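# Place duct in covered trench, then close cover

## Task

Put the duct down inside the trench that has a cover, then close that cover again. The duct and the cover must stay in place without any robot holding them, and at the end every gripper must have released and the arms must be moved away.

## Robot and tools

Setup: three identical i2rt Big YAM arms, named arm1, arm2 and arm3. Each has six revolute joints, a two-finger gripper and a wrist camera. Two fixed room cameras, cam_high and cam_low, also watch the scene. A loose object may occasionally get a brief shove from outside. Nothing may be knocked off the work area or onto the floor.

Joints. All angles are in radians and the gripper is in metres. The tolerance for counting a joint as arrived is given in brackets.
- joint1_rad, from -2.879 to 2.879 (0.045): turns the whole arm about its foot. Positive is counter-clockwise seen from above. At 0 the arm extends the way its foot faces.
- joint2_rad, from 0 to 3.141 (0.14): the shoulder. At 0 the upper arm lies roughly level and points backward. Increasing it lifts the arm and then carries it forward.
- joint3_rad, from 0 to 3.019 (0.09): the elbow. At 0 the forearm is folded onto the upper arm. Larger values straighten it.
- joint4_rad, from -1.692 to 1.57 (0.055): hand pitch. Positive tilts the fingertips up.
- joint5_rad, from -1.57 to 1.57 (0.03): sideways hand swing. Positive goes to the arm's right.
- joint6_rad, from -2.094 to 2.094 (0.035): hand roll. Positive is clockwise when viewed from behind the hand.
- gripper_m, from 0 to 0.093 (0.003): the gap between the fingertips. Each finger pad can squeeze with about 50 to 62 N, and some grippers manage less.

Reach is about 1.0 m from the joint1 axis. Each joint moves at its own speed, so the hand can sweep a wide curve between two postures. With joints 1 and 6 at 0 and the hand level and pointing forward, the wrist camera rides on top of the hand and looks toward the fingertips.

Frames. There is a single scene frame. Its origin is on the floor and +z points up. The hand point is the midpoint between the fingertips. The hand's z axis runs along the fingers, and its y axis is the direction in which they open and close. The foot poses are never printed.

execute_actions(actions, cameras). actions is a list holding exactly one action object, or nothing. An empty list only reports the current state and images. The action object is keyed by arm name. Under each arm name goes "joints", a map from joint name to an absolute target. These are not offsets. Any joint you leave out keeps its earlier target and may still be pushing toward it. Everything in one action starts at once and may finish at different times. An unknown key or an out-of-range number rejects the whole call, and nothing moves. Example: {"arm1": {"joints": {"gripper_m": 0.05}}, "arm2": {"joints": {"joint1_rad": 0.3}}}. cameras can list arm1_cam_wrist, arm2_cam_wrist, arm3_cam_wrist, cam_high, cam_low or all. Omitted, null or ["all"] returns every camera, and [] returns none. The "pictures" line gives the order of the images, which are taken when the call ends.

wait(seconds): 0 to 10. It commands nothing new while the scene runs on, then returns the same state and images as an empty action.

zoom_image(camera, region): region is [x0, y0, x1, y1] in image pixels, with the origin at the top-left. The region can be at most 504 by 504. It only works on a camera whose full image came back in the latest result.

finished_scene(scene): ends the scene with the given number and cannot be undone. The goal must already hold and keep holding. Sending a reply with no tool call also ends everything.

Reading results. joint_positions gives the measured angles. Joint torques are raw drive outputs listed in joint order, without the gripper. They carry per-arm offsets, scaling and noise, and friction can fake or hide a load. joint_status reports how each commanded motion ended:
- off_target: the joint stopped short of its target and may still be pushing.
- contact_stop: the joint gave up its target and holds where it stopped.
- time_out: the joint could not finish in time. It may keep its target, or a nearer one (at most 0.375, 0.375, 0.113, 0.225, 0.075 and 0.3 rad away for joints 1 to 6), and keep pushing toward it. If the way clears, it moves there by itself.
- not_followed: appears under the line "joint command not followed" with a "cause:" line. A self- or inter-arm collision check withheld the arm's joint targets, although a gripper target still runs. The arm may retry those targets with every later action until it gets targets that pass.

on_its_own lists what the robots are doing without this call's command. Its "held at" value is a joint's target, not its position. To relieve a joint that is pushing, command its reported position. A target very close to the current position may produce no motion. A joint carrying a load sags over time. If a call reports a stop, the later execute_actions, wait and finished_scene calls in that same reply are skipped.

Hazards. The arms do not stop on touching something and can push hard. A hard squeeze between two arms fails the run, and a hard hit may. No state line reports arm-to-arm contact, and the collision check can act too late. The check also ignores fingers, gripper housings and wrist cameras. Contact made through a held or loose object does not count as arm-to-arm contact. Prolonged pushing or holding heats the motors, including while you are thinking. A MOTOR HOT line appears from 85 °C. At 100 °C the arm goes limp and falls, and an OVER-TEMPERATURE FAULT line appears. Joints and the gripper that had not reached their targets then show limit_stop_at_motor_heat; send those targets again. Some heat carries over into the next scene. Between replies the robots hold your last command, and arms that are stalled or faulted do not hold up the others. Avoid drops, slips, slams and hard pushes.

Cameras. All images are 896x504, pinhole with radial distortion, in OpenCV conventions. Each camera's intrinsics K, distortion D and T_world_to_cam (world is the scene frame, in metres) come from a calibration done beforehand. Real poses may be off by roughly 2.3° and 9 mm for the room cameras. Wrist camera poses are computed from joint readings, so errors in those readings add to the calibration error. A result lists any camera whose numbers have changed.

Each tool is called as a command line: name --argument value for each argument, lists and objects as JSON in quotes; but a table of rows of numbers goes row by row, as --pt "numbers of a row", without its own name.

## Session

execute_actions --actions '[]'

Scene clock: 0.00 s.
Joint torques (N m, as the arm reports them, + toward a larger angle): no reading
arm1.joint_positions: joint1_rad=+0.312 joint2_rad=+0.472 joint3_rad=+1.446 joint4_rad=-1.448 joint5_rad=+0.128 joint6_rad=-0.264 gripper_m=+0.095
arm1.joint_status: not commanded
arm1.hand: x=-0.0292 y=-0.4760 z=+1.4063 quat_wxyz=(-0.405, +0.731, -0.435, -0.334) (m; scene frame)
arm2.joint_positions: joint1_rad=+0.268 joint2_rad=+0.651 joint3_rad=+1.390 joint4_rad=-1.371 joint5_rad=-0.171 joint6_rad=-0.201 gripper_m=+0.094
arm2.joint_status: not commanded
arm2.hand: x=-0.6270 y=-0.2236 z=+1.2920 quat_wxyz=(-0.240, +0.791, -0.415, -0.380) (m; scene frame)
arm3.joint_positions: joint1_rad=-0.077 joint2_rad=+0.527 joint3_rad=+1.383 joint4_rad=-1.215 joint5_rad=+0.068 joint6_rad=-0.261 gripper_m=+0.094
arm3.joint_status: not commanded
arm3.hand: x=+0.5561 y=-0.2362 z=+1.3649 quat_wxyz=(-0.485, +0.610, -0.556, -0.289) (m; scene frame)
pictures: arm1_cam_wrist, arm2_cam_wrist, arm3_cam_wrist, cam_high, cam_low
Images, in order (width x height): arm1_cam_wrist 896x504, arm2_cam_wrist 896x504, arm3_cam_wrist 896x504, cam_high 896x504, cam_low 896x504.

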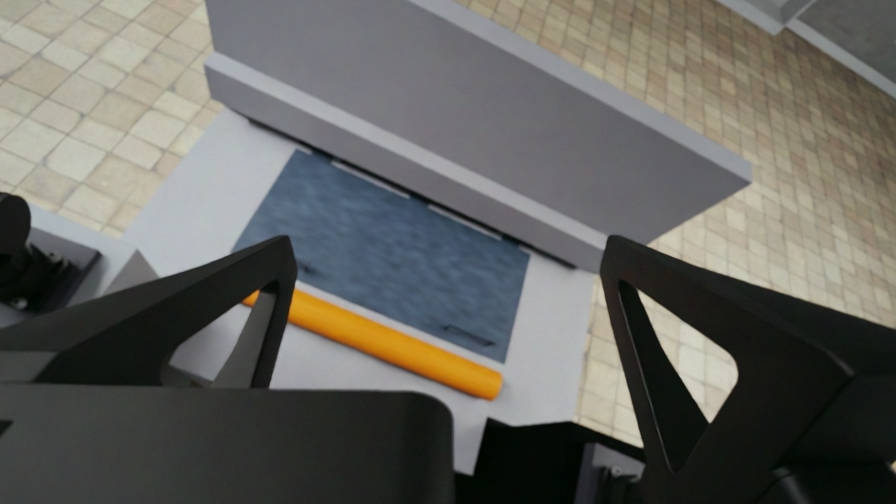

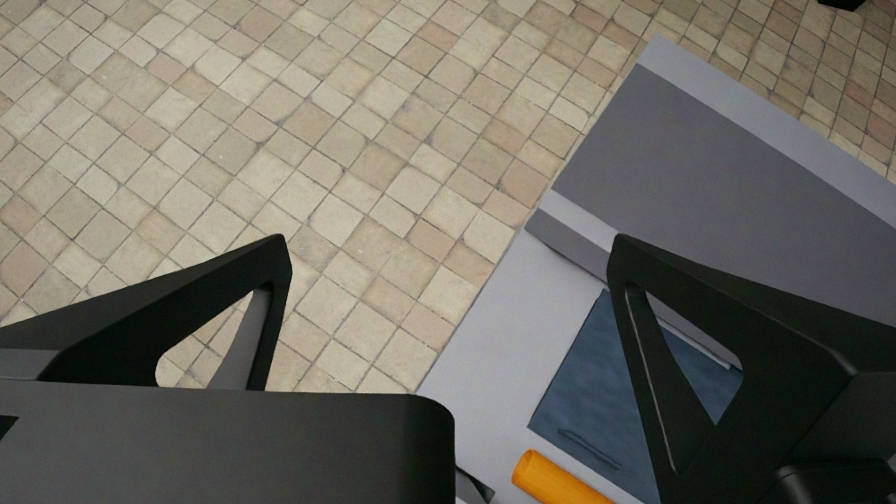

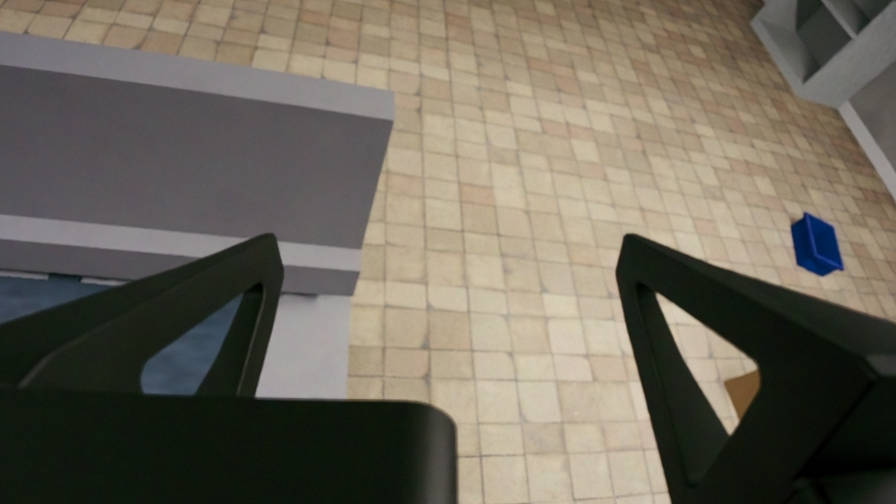

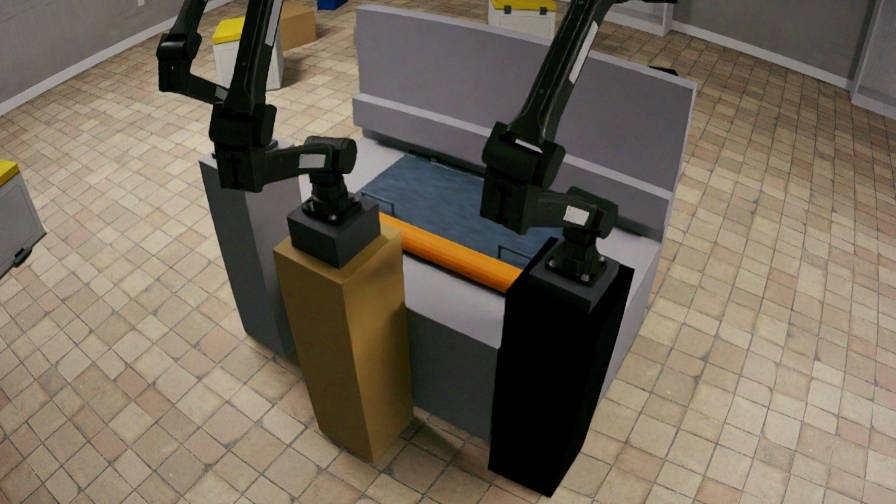

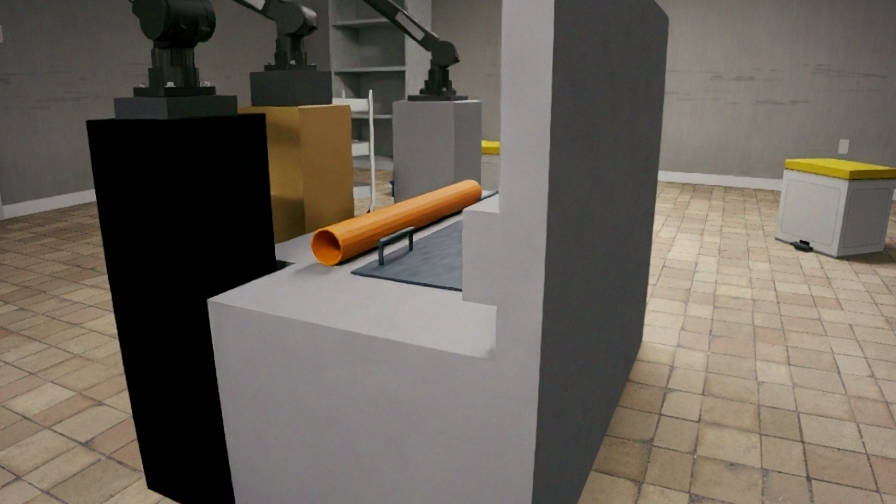

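execute_actions --actions '[{"arm1":{"joints":{"joint1_rad":0,"joint2_rad":1.0,"joint3_rad":1.0,"joint4_rad":-1.2,"joint5_rad":0,"joint6_rad":0}},"arm2":{"joints":{"joint1_rad":0,"joint2_rad":1.3,"joint3_rad":1.0,"joint4_rad":-1.0,"joint5_rad":0,"joint6_rad":0}},"arm3":{"joints":{"joint1_rad":0,"joint2_rad":0.8,"joint3_rad":0.6,"joint4_rad":-0.6,"joint5_rad":0,"joint6_rad":0}}}]'

Scene clock: 2.10 s.
Joint torques (N m, as the arm reports them, + toward a larger angle): arm1=[-0.29 -7.56 12.46  1.62 -0.09  0.19] | arm2=[-1.85 -8.36 12.14  2.01  0.03  0.09] | arm3=[ 1.63 -3.03  8.35  1.8  -0.1   0.19]
arm1.joint_positions: joint1_rad=+0.002 joint2_rad=+1.015 joint3_rad=+0.987 joint4_rad=-1.210 joint5_rad=+0.002 joint6_rad=-0.011 gripper_m=+0.094
arm1.joint_status: all done
arm1.hand: x=+0.0002 y=-0.2800 z=+1.0854 quat_wxyz=(-0.125, +0.699, -0.695, -0.114) (m; scene frame)
arm2.joint_positions: joint1_rad=+0.002 joint2_rad=+1.301 joint3_rad=+0.975 joint4_rad=-1.018 joint5_rad=-0.001 joint6_rad=-0.009 gripper_m=+0.094
arm2.joint_status: all done
arm2.hand: x=-0.5411 y=-0.0451 z=+0.9152 quat_wxyz=(-0.077, +0.724, -0.682, -0.074) (m; scene frame)
arm3.joint_positions: joint1_rad=-0.012 joint2_rad=+0.811 joint3_rad=+0.603 joint4_rad=-0.618 joint5_rad=+0.002 joint6_rad=-0.009 gripper_m=+0.094
arm3.joint_status: all done
arm3.hand: x=+0.5415 y=-0.0975 z=+0.9729 quat_wxyz=(-0.264, +0.643, -0.677, -0.241) (m; scene frame)
pictures: arm1_cam_wrist, arm2_cam_wrist, arm3_cam_wrist, cam_high, cam_low
camera_calibration (this result's frames):
arm1_cam_wrist: T_world_to_cam=[[0.999924, -0.00731874, 0.00995499, -0.0149539], [-0.00976222, -0.961842, 0.27343, -0.562445], [0.00757397, -0.273506, -0.96184, 1.09187], [0, 0, 0, 1]] pos_world=[0.00119225, -0.242459, 1.20415]
arm2_cam_wrist: T_world_to_cam=[[0.998382, 0.0558756, -0.0105726, 0.554257], [0.055514, -0.917318, 0.394267, -0.364788], [0.0123315, -0.394216, -0.918935, 0.955285], [0, 0, 0, 1]] pos_world=[-0.544889, 0.010993, 1.02753]
arm3_cam_wrist: T_world_to_cam=[[0.998742, -0.0481205, 0.0140856, -0.558305], [-0.0463689, -0.993319, -0.105672, 0.0355691], [0.0190765, 0.104886, -0.994301, 1.09025], [0, 0, 0, 1]] pos_world=[0.538454, -0.105886, 1.09566]
Images, in order (width x height): arm1_cam_wrist 896x504, arm2_cam_wrist 896x504, arm3_cam_wrist 896x504, cam_high 896x504, cam_low 896x504.

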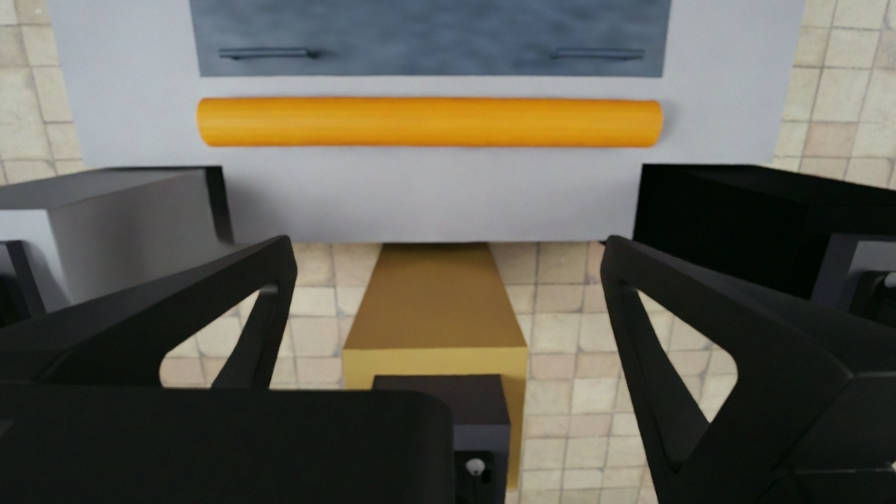

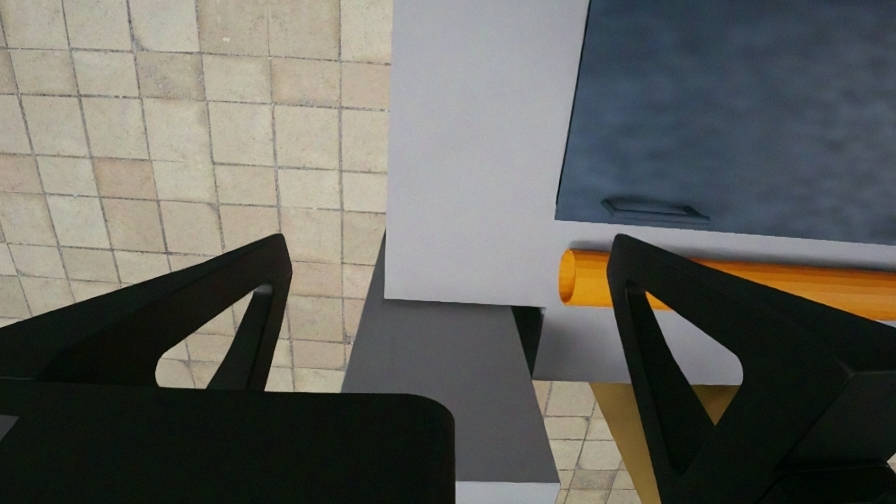

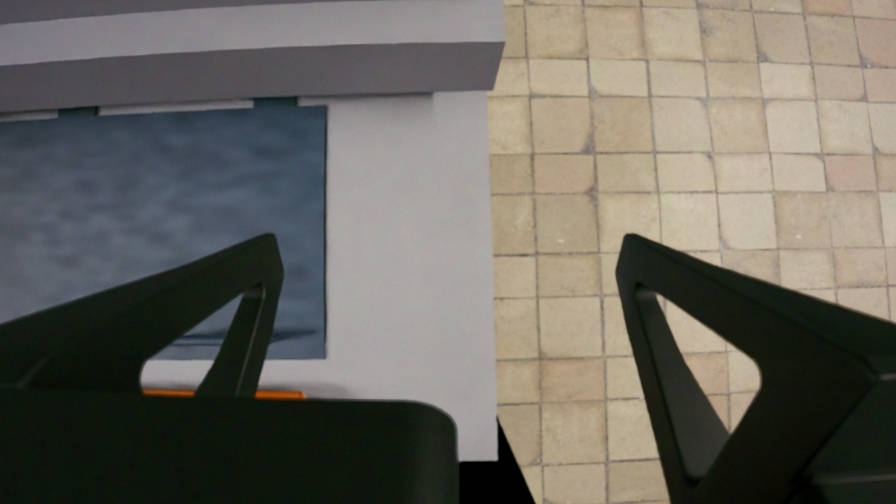

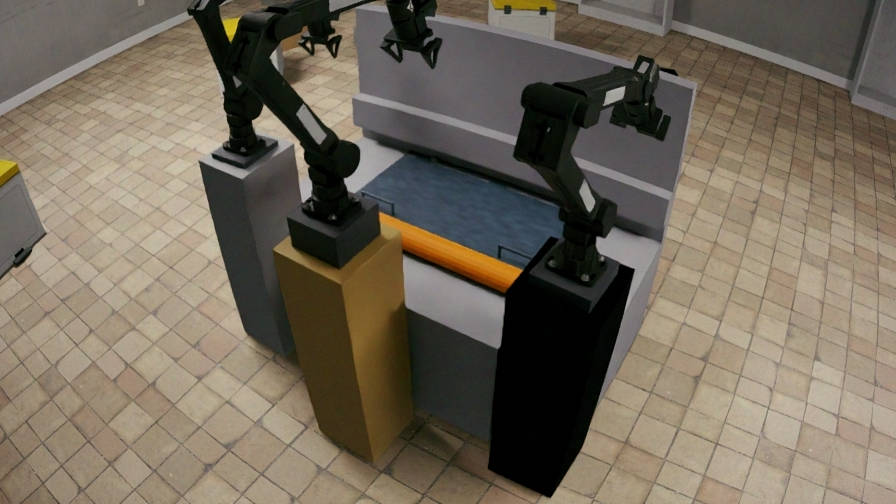

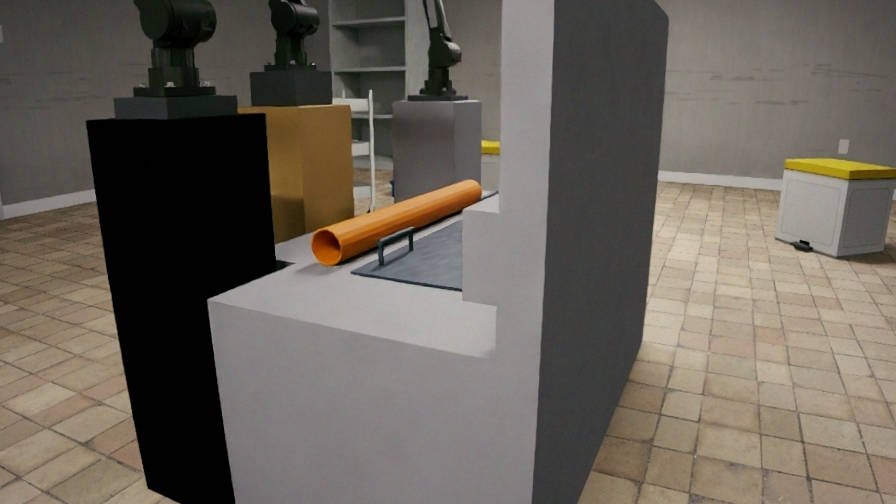

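execute_actions --actions '[{"arm1":{"joints":{"joint4_rad":-0.6}},"arm2":{"joints":{"joint3_rad":1.5}},"arm3":{"joints":{"joint2_rad":1.3}}}]' --cameras '["arm1_cam_wrist"]'

Scene clock: 3.53 s.
Joint torques (N m, as the arm reports them, + toward a larger angle): arm1=[-0.3  -8.43 13.19  2.82 -0.1   0.19] | arm2=[-1.73 -8.59 14.41  2.64  0.03  0.1 ] | arm3=[ 1.71 -6.94  6.18  0.97 -0.1   0.19]
arm1.joint_positions: joint1_rad=+0.002 joint2_rad=+1.015 joint3_rad=+0.987 joint4_rad=-0.622 joint5_rad=+0.002 joint6_rad=-0.011 gripper_m=+0.094
arm1.joint_status: all done
arm1.hand: x=+0.0000 y=-0.1650 z=+1.1697 quat_wxyz=(-0.323, +0.635, -0.629, -0.309) (m; scene frame)
arm2.joint_positions: joint1_rad=+0.002 joint2_rad=+1.291 joint3_rad=+1.464 joint4_rad=-1.012 joint5_rad=-0.001 joint6_rad=-0.009 gripper_m=+0.094
arm2.joint_status: all done
arm2.hand: x=-0.5493 y=+0.0774 z=+1.1580 quat_wxyz=(-0.246, +0.682, -0.641, -0.251) (m; scene frame)
arm3.joint_positions: joint1_rad=-0.012 joint2_rad=+1.299 joint3_rad=+0.603 joint4_rad=-0.612 joint5_rad=+0.002 joint6_rad=-0.009 gripper_m=+0.094
arm3.joint_status: all done
arm3.hand: x=+0.5416 y=-0.1080 z=+0.8122 quat_wxyz=(-0.093, +0.683, -0.720, -0.082) (m; scene frame)
pictures: arm1_cam_wrist
camera_calibration (this result's frames):
arm1_cam_wrist: T_world_to_cam=[[0.999934, -0.00662796, 0.0093659, -0.0139281], [-0.00344145, -0.951947, -0.306243, 0.204737], [0.0109456, 0.30619, -0.951907, 1.28845], [0, 0, 0, 1]] pos_world=[0.000528929, -0.199705, 1.28932]
Images, in order (width x height): arm1_cam_wrist 896x504.

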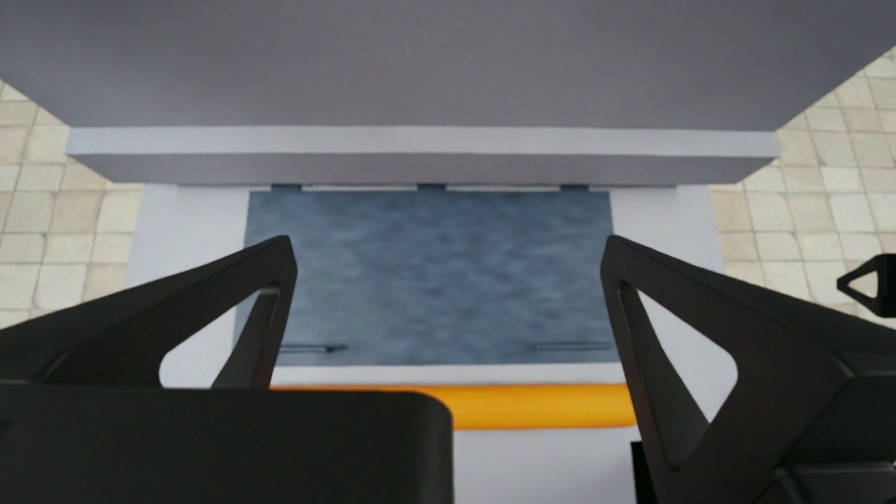

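execute_actions --actions '[{"arm1":{"joints":{"joint1_rad":0.07,"joint2_rad":2.26,"joint3_rad":0.925,"joint4_rad":-0.2,"joint5_rad":0,"joint6_rad":-1.506}},"arm2":{"joints":{"joint1_rad":-0.76,"joint2_rad":2.10,"joint3_rad":0.89,"joint4_rad":-0.33,"joint6_rad":0.871,"gripper_m":0.06}},"arm3":{"joints":{"joint1_rad":0.82,"joint2_rad":2.17,"joint3_rad":0.97,"joint4_rad":-0.35,"joint6_rad":-0.80,"gripper_m":0.06}}}]'

Scene clock: 8.20 s.
Joint torques (N m, as the arm reports them, + toward a larger angle): arm1=[ -0.26 -15.54   2.97   1.18  -0.17  -0.03] | arm2=[ -1.32 -12.2    5.14   1.42  -0.01   0.09] | arm3=[  0.35 -17.67   3.28   0.11  -0.04   0.03]
arm1.joint_positions: joint1_rad=+0.071 joint2_rad=+2.249 joint3_rad=+0.924 joint4_rad=-0.213 joint5_rad=+0.002 joint6_rad=-1.495 gripper_m=+0.095
arm1.joint_status: all done
arm1.hand: x=-0.0223 y=-0.2060 z=+0.6070 quat_wxyz=(-0.020, +1.000, -0.007, +0.005) (m; scene frame)
arm2.joint_positions: joint1_rad=-0.766 joint2_rad=+2.092 joint3_rad=+0.871 joint4_rad=-0.346 joint5_rad=+0.002 joint6_rad=+0.862 gripper_m=+0.060
arm2.joint_status: all done
arm2.hand: x=-0.2535 y=-0.1508 z=+0.5877 quat_wxyz=(-0.007, -0.005, -1.000, +0.005) (m; scene frame)
arm3.joint_positions: joint1_rad=+0.826 joint2_rad=+2.184 joint3_rad=+0.963 joint4_rad=-0.349 joint5_rad=-0.001 joint6_rad=-0.792 gripper_m=+0.060
arm3.joint_status: all done
arm3.hand: x=+0.2219 y=-0.1486 z=+0.5769 quat_wxyz=(+0.007, +1.000, -0.001, +0.001) (m; scene frame)
pictures: arm1_cam_wrist, arm2_cam_wrist, arm3_cam_wrist, cam_high, cam_low
camera_calibration (this result's frames):
arm1_cam_wrist: T_world_to_cam=[[0.0259129, 0.998999, 0.0364671, 0.182306], [0.809132, -0.0423826, 0.586096, -0.342819], [0.587055, 0.0143193, -0.80942, 0.631849], [0, 0, 0, 1]] pos_world=[-0.0982681, -0.205701, 0.705708]
arm2_cam_wrist: T_world_to_cam=[[-0.0162213, -0.999832, -0.00858735, -0.147958], [-0.822503, 0.00845991, 0.568698, -0.534072], [-0.568529, 0.0162882, -0.822502, 0.467117], [0, 0, 0, 1]] pos_world=[-0.176106, -0.151023, 0.686659]
arm3_cam_wrist: T_world_to_cam=[[-0.00480397, 0.999825, -0.0180899, 0.161041], [0.809926, 0.0145005, 0.586352, -0.511368], [0.586512, -0.0118347, -0.809854, 0.458247], [0, 0, 0, 1]] pos_world=[0.146177, -0.148174, 0.673869]
Images, in order (width x height): arm1_cam_wrist 896x504, arm2_cam_wrist 896x504, arm3_cam_wrist 896x504, cam_high 896x504, cam_low 896x504.

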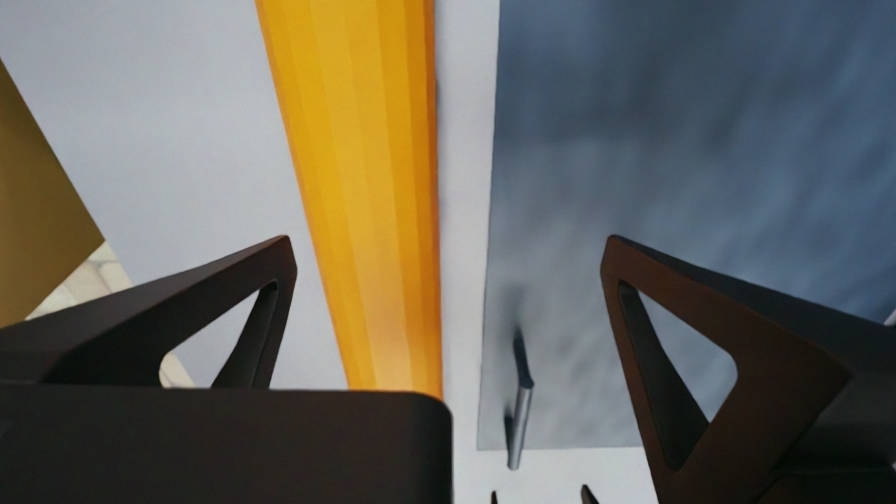

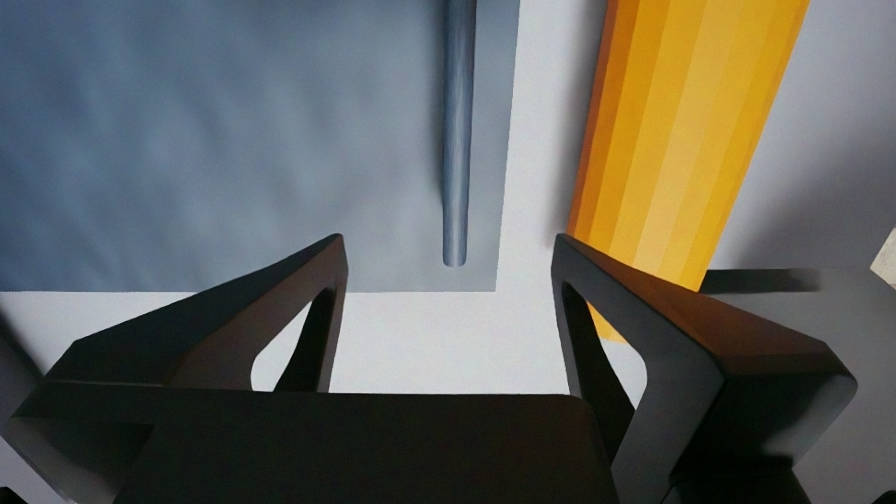

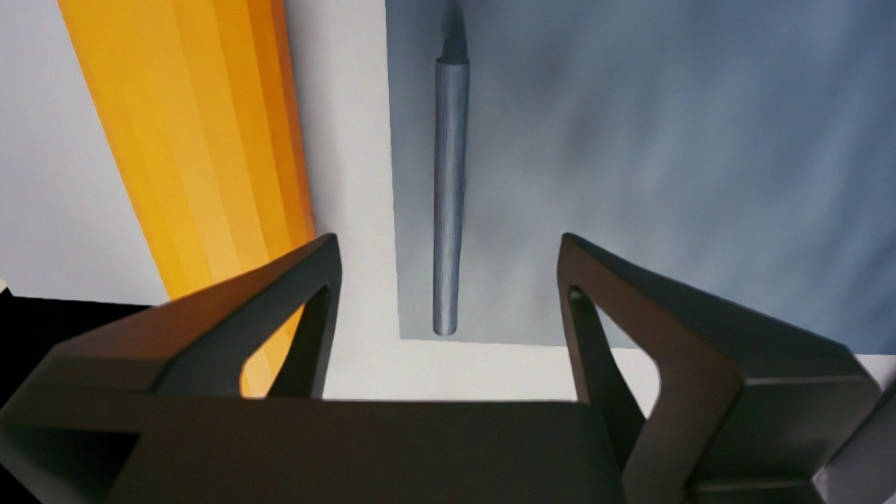

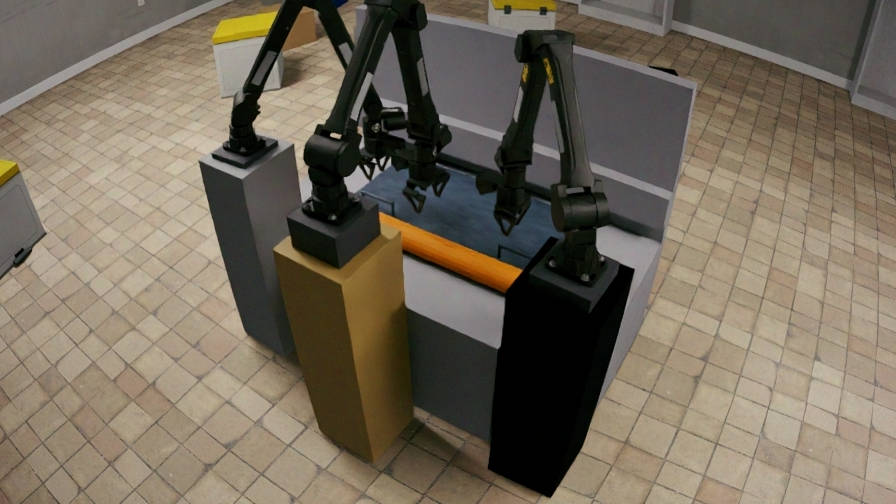

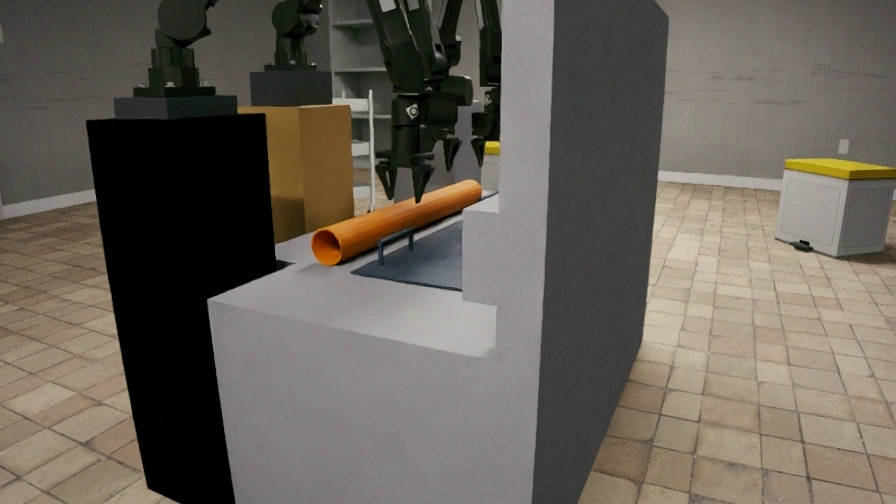

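execute_actions --actions '[{"arm1":{"joints":{"joint2_rad":2.38,"joint3_rad":0.876,"joint4_rad":-0.065,"joint6_rad":-1.52}},"arm2":{"joints":{"joint2_rad":2.35,"joint3_rad":0.968,"joint4_rad":-0.16}},"arm3":{"joints":{"joint1_rad":0.76,"joint2_rad":2.375,"joint3_rad":0.98,"joint4_rad":-0.16,"joint6_rad":-0.86}}}]'

Scene clock: 10.07 s.
Joint torques (N m, as the arm reports them, + toward a larger angle): arm1=[ -0.25 -15.72   0.99   1.07  -0.17  -0.04] | arm2=[ -1.16 -13.4    2.59   1.39  -0.02   0.09] | arm3=[  0.63 -17.94   1.73   0.49  -0.05   0.03]
arm1.joint_positions: joint1_rad=+0.071 joint2_rad=+2.379 joint3_rad=+0.875 joint4_rad=-0.078 joint5_rad=+0.002 joint6_rad=-1.509 gripper_m=+0.095
arm1.joint_status: all done
arm1.hand: x=-0.0188 y=-0.2534 z=+0.5564 quat_wxyz=(+0.002, +1.000, +0.000, +0.007) (m; scene frame)
arm2.joint_positions: joint1_rad=-0.765 joint2_rad=+2.346 joint3_rad=+0.962 joint4_rad=-0.175 joint5_rad=+0.002 joint6_rad=+0.863 gripper_m=+0.060
arm2.joint_status: all done
arm2.hand: x=-0.2473 y=-0.1455 z=+0.4999 quat_wxyz=(-0.010, -0.005, -1.000, +0.002) (m; scene frame)
arm3.joint_positions: joint1_rad=+0.763 joint2_rad=+2.390 joint3_rad=+0.975 joint4_rad=-0.170 joint5_rad=-0.001 joint6_rad=-0.851 gripper_m=+0.060
arm3.joint_status: all done
arm3.hand: x=+0.2592 y=-0.1512 z=+0.4967 quat_wxyz=(+0.013, +1.000, -0.003, +0.006) (m; scene frame)
pictures: arm1_cam_wrist, arm2_cam_wrist, arm3_cam_wrist, cam_high, cam_low
camera_calibration (this result's frames):
arm1_cam_wrist: T_world_to_cam=[[0.0122737, 0.9999, -0.00703659, 0.25564], [0.807722, -0.00576598, 0.589535, -0.310726], [0.589436, -0.0129194, -0.807712, 0.581696], [0, 0, 0, 1]] pos_world=[-0.0950301, -0.249891, 0.654826]
arm2_cam_wrist: T_world_to_cam=[[-0.0163991, -0.999749, -0.0152938, -0.139953], [-0.825772, 0.00491772, 0.563982, -0.477969], [-0.563765, 0.021878, -0.825645, 0.401875], [0, 0, 0, 1]] pos_world=[-0.170426, -0.146359, 0.599232]
arm3_cam_wrist: T_world_to_cam=[[-0.000839301, 0.999547, -0.0300963, 0.167257], [0.803735, 0.0185812, 0.594697, -0.496459], [0.594986, -0.0236903, -0.803387, 0.364253], [0, 0, 0, 1]] pos_world=[0.182437, -0.149327, 0.592913]
Images, in order (width x height): arm1_cam_wrist 896x504, arm2_cam_wrist 896x504, arm3_cam_wrist 896x504, cam_high 896x504, cam_low 896x504.

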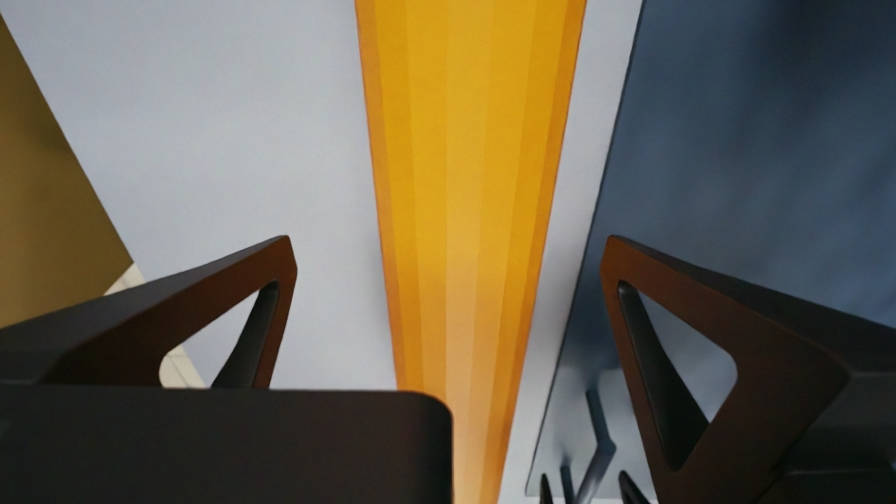

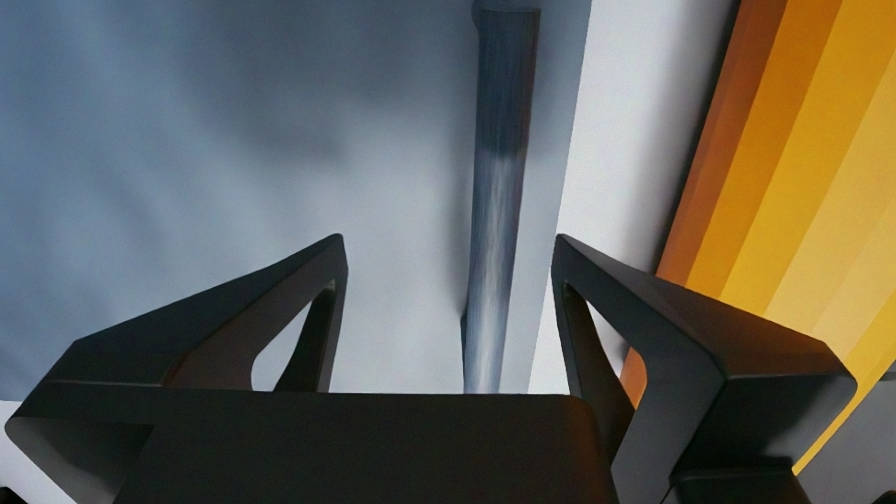

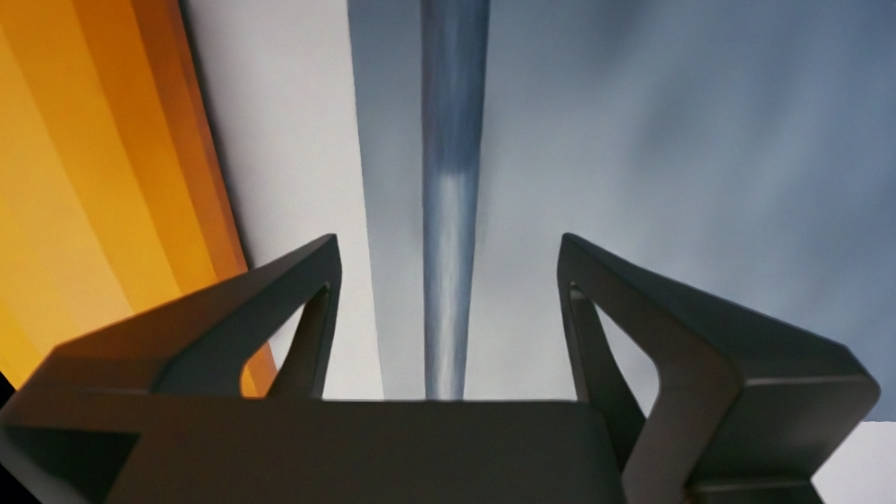

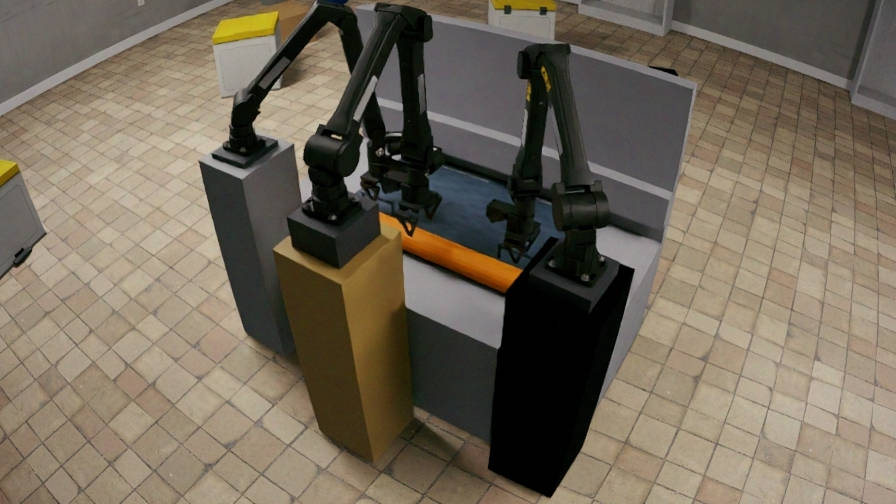

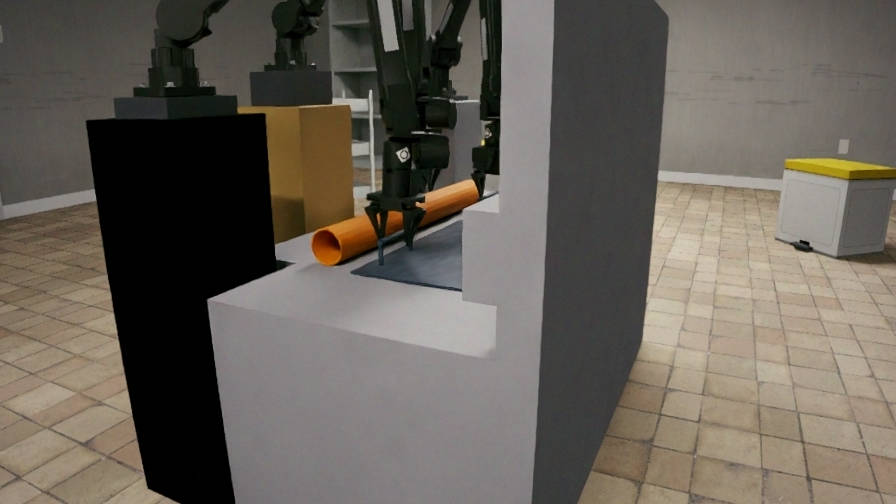

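zoom_image --camera "cam_low" --region '[300, 170, 500, 290]'

Region (300, 170, 500, 290) of cam_low's 896x504 image, scaled by 2.520, with more detail than that image has; it fills the top 302 rows of this view, and the rest is white.

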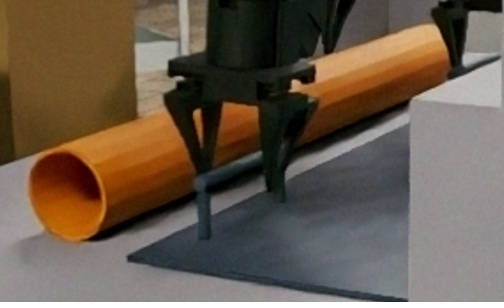

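execute_actions --actions '[{"arm1":{"joints":{"joint2_rad":2.459,"joint3_rad":0.923,"joint4_rad":-0.022}},"arm2":{"joints":{"joint2_rad":2.406,"joint3_rad":0.957,"joint4_rad":-0.105}},"arm3":{"joints":{"joint2_rad":2.428,"joint3_rad":0.999,"joint4_rad":-0.112}}}]' --cameras '["arm1_cam_wrist","arm2_cam_wrist","arm3_cam_wrist","cam_low"]'

Scene clock: 11.53 s.
Joint torques (N m, as the arm reports them, + toward a larger angle): arm1=[ -0.25 -14.67   0.78   1.    -0.17  -0.03] | arm2=[ -1.32 -12.43   1.44   1.48  -0.03   0.09] | arm3=[  0.72 -15.33   2.     0.5   -0.05   0.03]
arm1.joint_positions: joint1_rad=+0.071 joint2_rad=+2.441 joint3_rad=+0.923 joint4_rad=-0.032 joint5_rad=+0.002 joint6_rad=-1.509 gripper_m=+0.095
arm1.joint_status: all done
arm1.hand: x=-0.0194 y=-0.2387 z=+0.5357 quat_wxyz=(-0.013, +1.000, +0.000, +0.006) (m; scene frame)
arm2.joint_positions: joint1_rad=-0.765 joint2_rad=+2.388 joint3_rad=+0.960 joint4_rad=-0.121 joint5_rad=+0.002 joint6_rad=+0.863 gripper_m=+0.060
arm2.joint_status: all done
arm2.hand: x=-0.2506 y=-0.1497 z=+0.4838 quat_wxyz=(-0.013, -0.005, -1.000, -0.001) (m; scene frame)
arm3.joint_positions: joint1_rad=+0.763 joint2_rad=+2.415 joint3_rad=+0.989 joint4_rad=-0.122 joint5_rad=-0.001 joint6_rad=-0.852 gripper_m=+0.060
arm3.joint_status: all done
arm3.hand: x=+0.2526 y=-0.1437 z=+0.4881 quat_wxyz=(-0.001, +1.000, -0.003, -0.006) (m; scene frame)
pictures: arm1_cam_wrist, arm2_cam_wrist, arm3_cam_wrist, cam_low
camera_calibration (this result's frames):
arm1_cam_wrist: T_world_to_cam=[[0.0115449, 0.999651, 0.0237687, 0.224232], [0.808862, -0.0233113, 0.587536, -0.300996], [0.587885, 0.0124425, -0.808849, 0.572205], [0, 0, 0, 1]] pos_world=[-0.095515, -0.23829, 0.634344]
arm2_cam_wrist: T_world_to_cam=[[-0.0161455, -0.999621, -0.0222826, -0.14101], [-0.829155, 0.000931155, 0.559018, -0.470701], [-0.558785, 0.0275013, -0.828856, 0.390443], [0, 0, 0, 1]] pos_world=[-0.174387, -0.151256, 0.583609]
arm3_cam_wrist: T_world_to_cam=[[-0.00137345, 0.999997, -0.00181264, 0.145832], [0.818053, 0.00216608, 0.575139, -0.482557], [0.575141, -0.000692908, -0.818054, 0.376883], [0, 0, 0, 1]] pos_world=[0.178196, -0.144525, 0.586112]
Images, in order (width x height): arm1_cam_wrist 896x504, arm2_cam_wrist 896x504, arm3_cam_wrist 896x504, cam_low 896x504.

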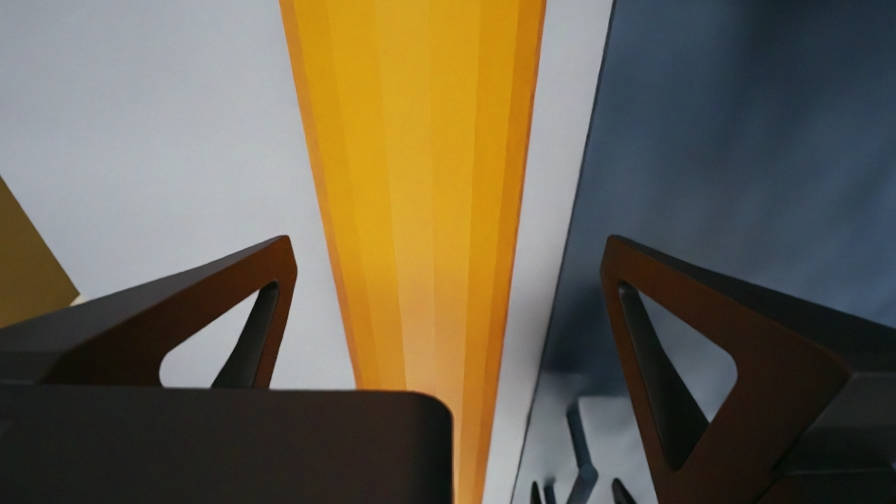

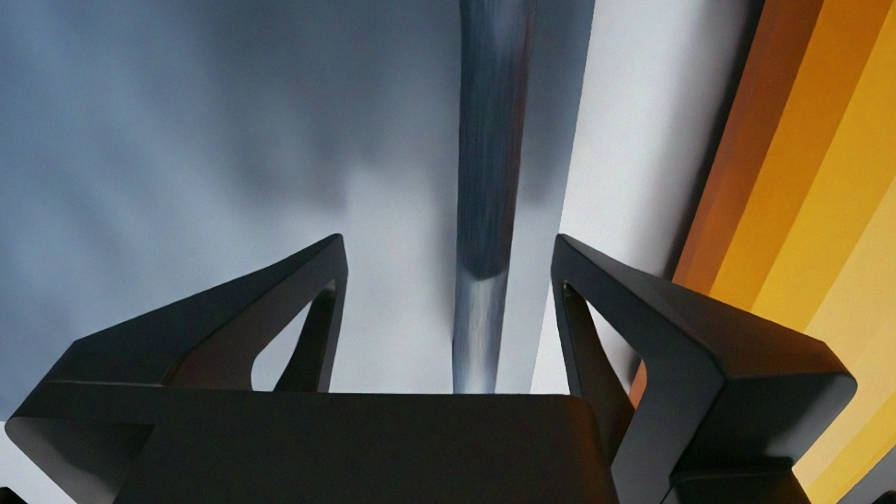

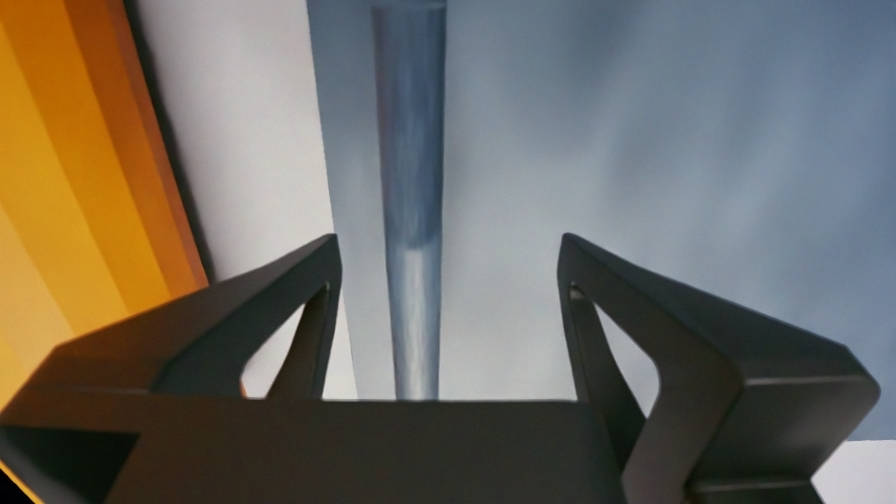

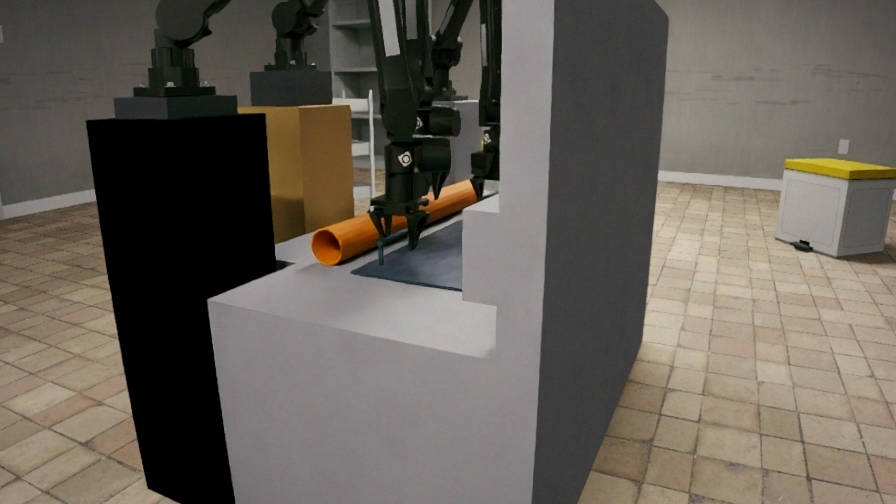

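execute_actions --actions '[{"arm1":{"joints":{"joint2_rad":2.56,"joint3_rad":0.97,"joint4_rad":0.015}},"arm2":{"joints":{"joint2_rad":2.431}},"arm3":{"joints":{"joint2_rad":2.458}}}]' --cameras '["arm1_cam_wrist","arm2_cam_wrist","arm3_cam_wrist","cam_low"]'

Scene clock: 12.57 s.
Joint torques (N m, as the arm reports them, + toward a larger angle): arm1=[ -0.28 -15.54   1.41   1.16   0.05  -0.03] | arm2=[ -1.19 -12.2    1.23   1.38  -0.01   0.09] | arm3=[  0.62 -15.77   1.82   0.4   -0.03   0.02]
arm1.joint_positions: joint1_rad=+0.071 joint2_rad=+2.552 joint3_rad=+0.955 joint4_rad=-0.003 joint5_rad=-0.003 joint6_rad=-1.509 gripper_m=+0.095
arm1.joint_status: all done
arm1.hand: x=-0.0184 y=-0.2614 z=+0.4971 quat_wxyz=(+0.011, +1.000, +0.000, +0.005) (m; scene frame)
arm2.joint_positions: joint1_rad=-0.765 joint2_rad=+2.410 joint3_rad=+0.960 joint4_rad=-0.120 joint5_rad=+0.002 joint6_rad=+0.863 gripper_m=+0.060
arm2.joint_status: all done
arm2.hand: x=-0.2565 y=-0.1565 z=+0.4755 quat_wxyz=(-0.006, -0.005, -1.000, +0.006) (m; scene frame)
arm3.joint_positions: joint1_rad=+0.763 joint2_rad=+2.449 joint3_rad=+0.989 joint4_rad=-0.120 joint5_rad=-0.001 joint6_rad=-0.852 gripper_m=+0.060
arm3.joint_status: all done
arm3.hand: x=+0.2622 y=-0.1549 z=+0.4750 quat_wxyz=(+0.011, +1.000, -0.003, +0.005) (m; scene frame)
pictures: arm1_cam_wrist, arm2_cam_wrist, arm3_cam_wrist, cam_low
camera_calibration (this result's frames):
arm1_cam_wrist: T_world_to_cam=[[0.012121, 0.999588, -0.0260174, 0.272596], [0.809728, 0.00545407, 0.58678, -0.271826], [0.58668, -0.0281794, -0.809328, 0.530245], [0, 0, 0, 1]] pos_world=[-0.0942839, -0.256059, 0.595736]
arm2_cam_wrist: T_world_to_cam=[[-0.0166644, -0.999842, -0.00626367, -0.155933], [-0.821358, 0.0101167, 0.570324, -0.472809], [-0.57017, 0.0146488, -0.821396, 0.371993], [0, 0, 0, 1]] pos_world=[-0.178844, -0.156574, 0.574231]
arm3_cam_wrist: T_world_to_cam=[[-0.00127238, 0.999637, -0.026927, 0.168846], [0.805365, 0.0169861, 0.592536, -0.485502], [0.592778, -0.0209321, -0.805094, 0.346788], [0, 0, 0, 1]] pos_world=[0.185653, -0.153279, 0.571421]
Images, in order (width x height): arm1_cam_wrist 896x504, arm2_cam_wrist 896x504, arm3_cam_wrist 896x504, cam_low 896x504.

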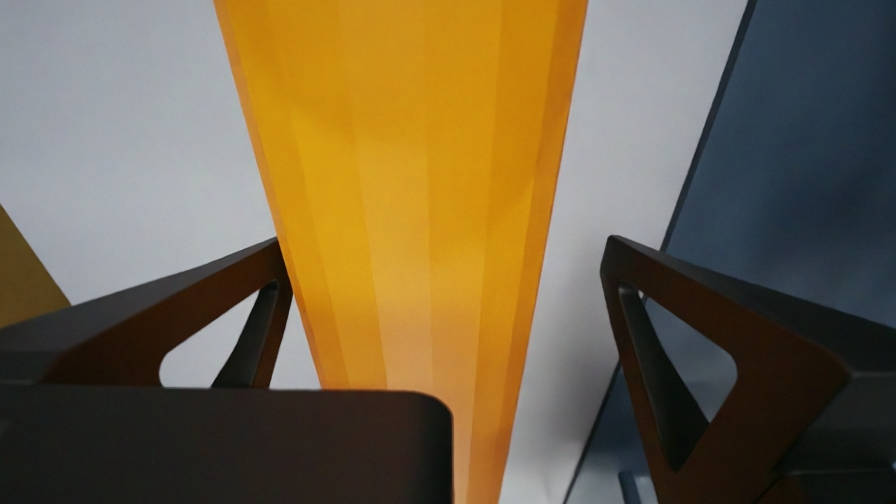

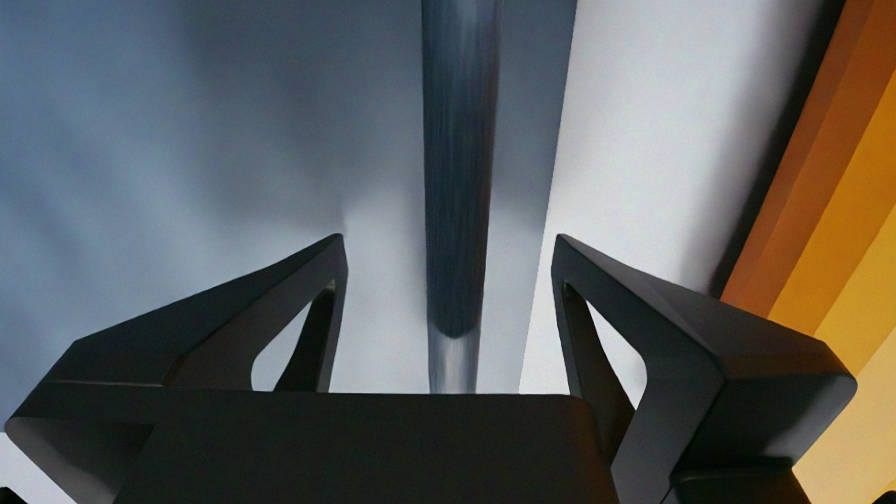

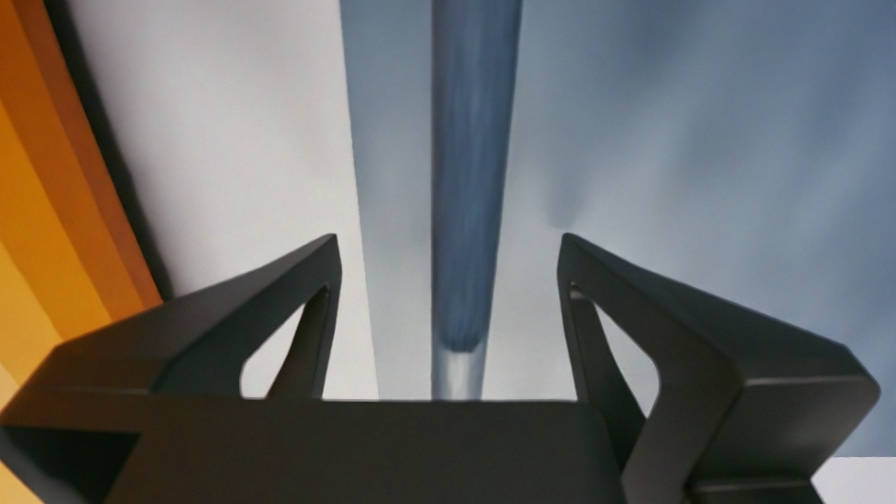

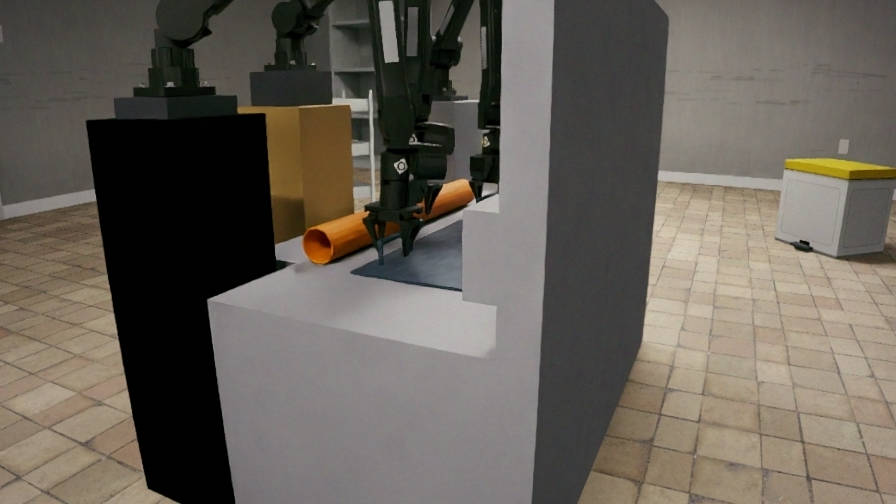

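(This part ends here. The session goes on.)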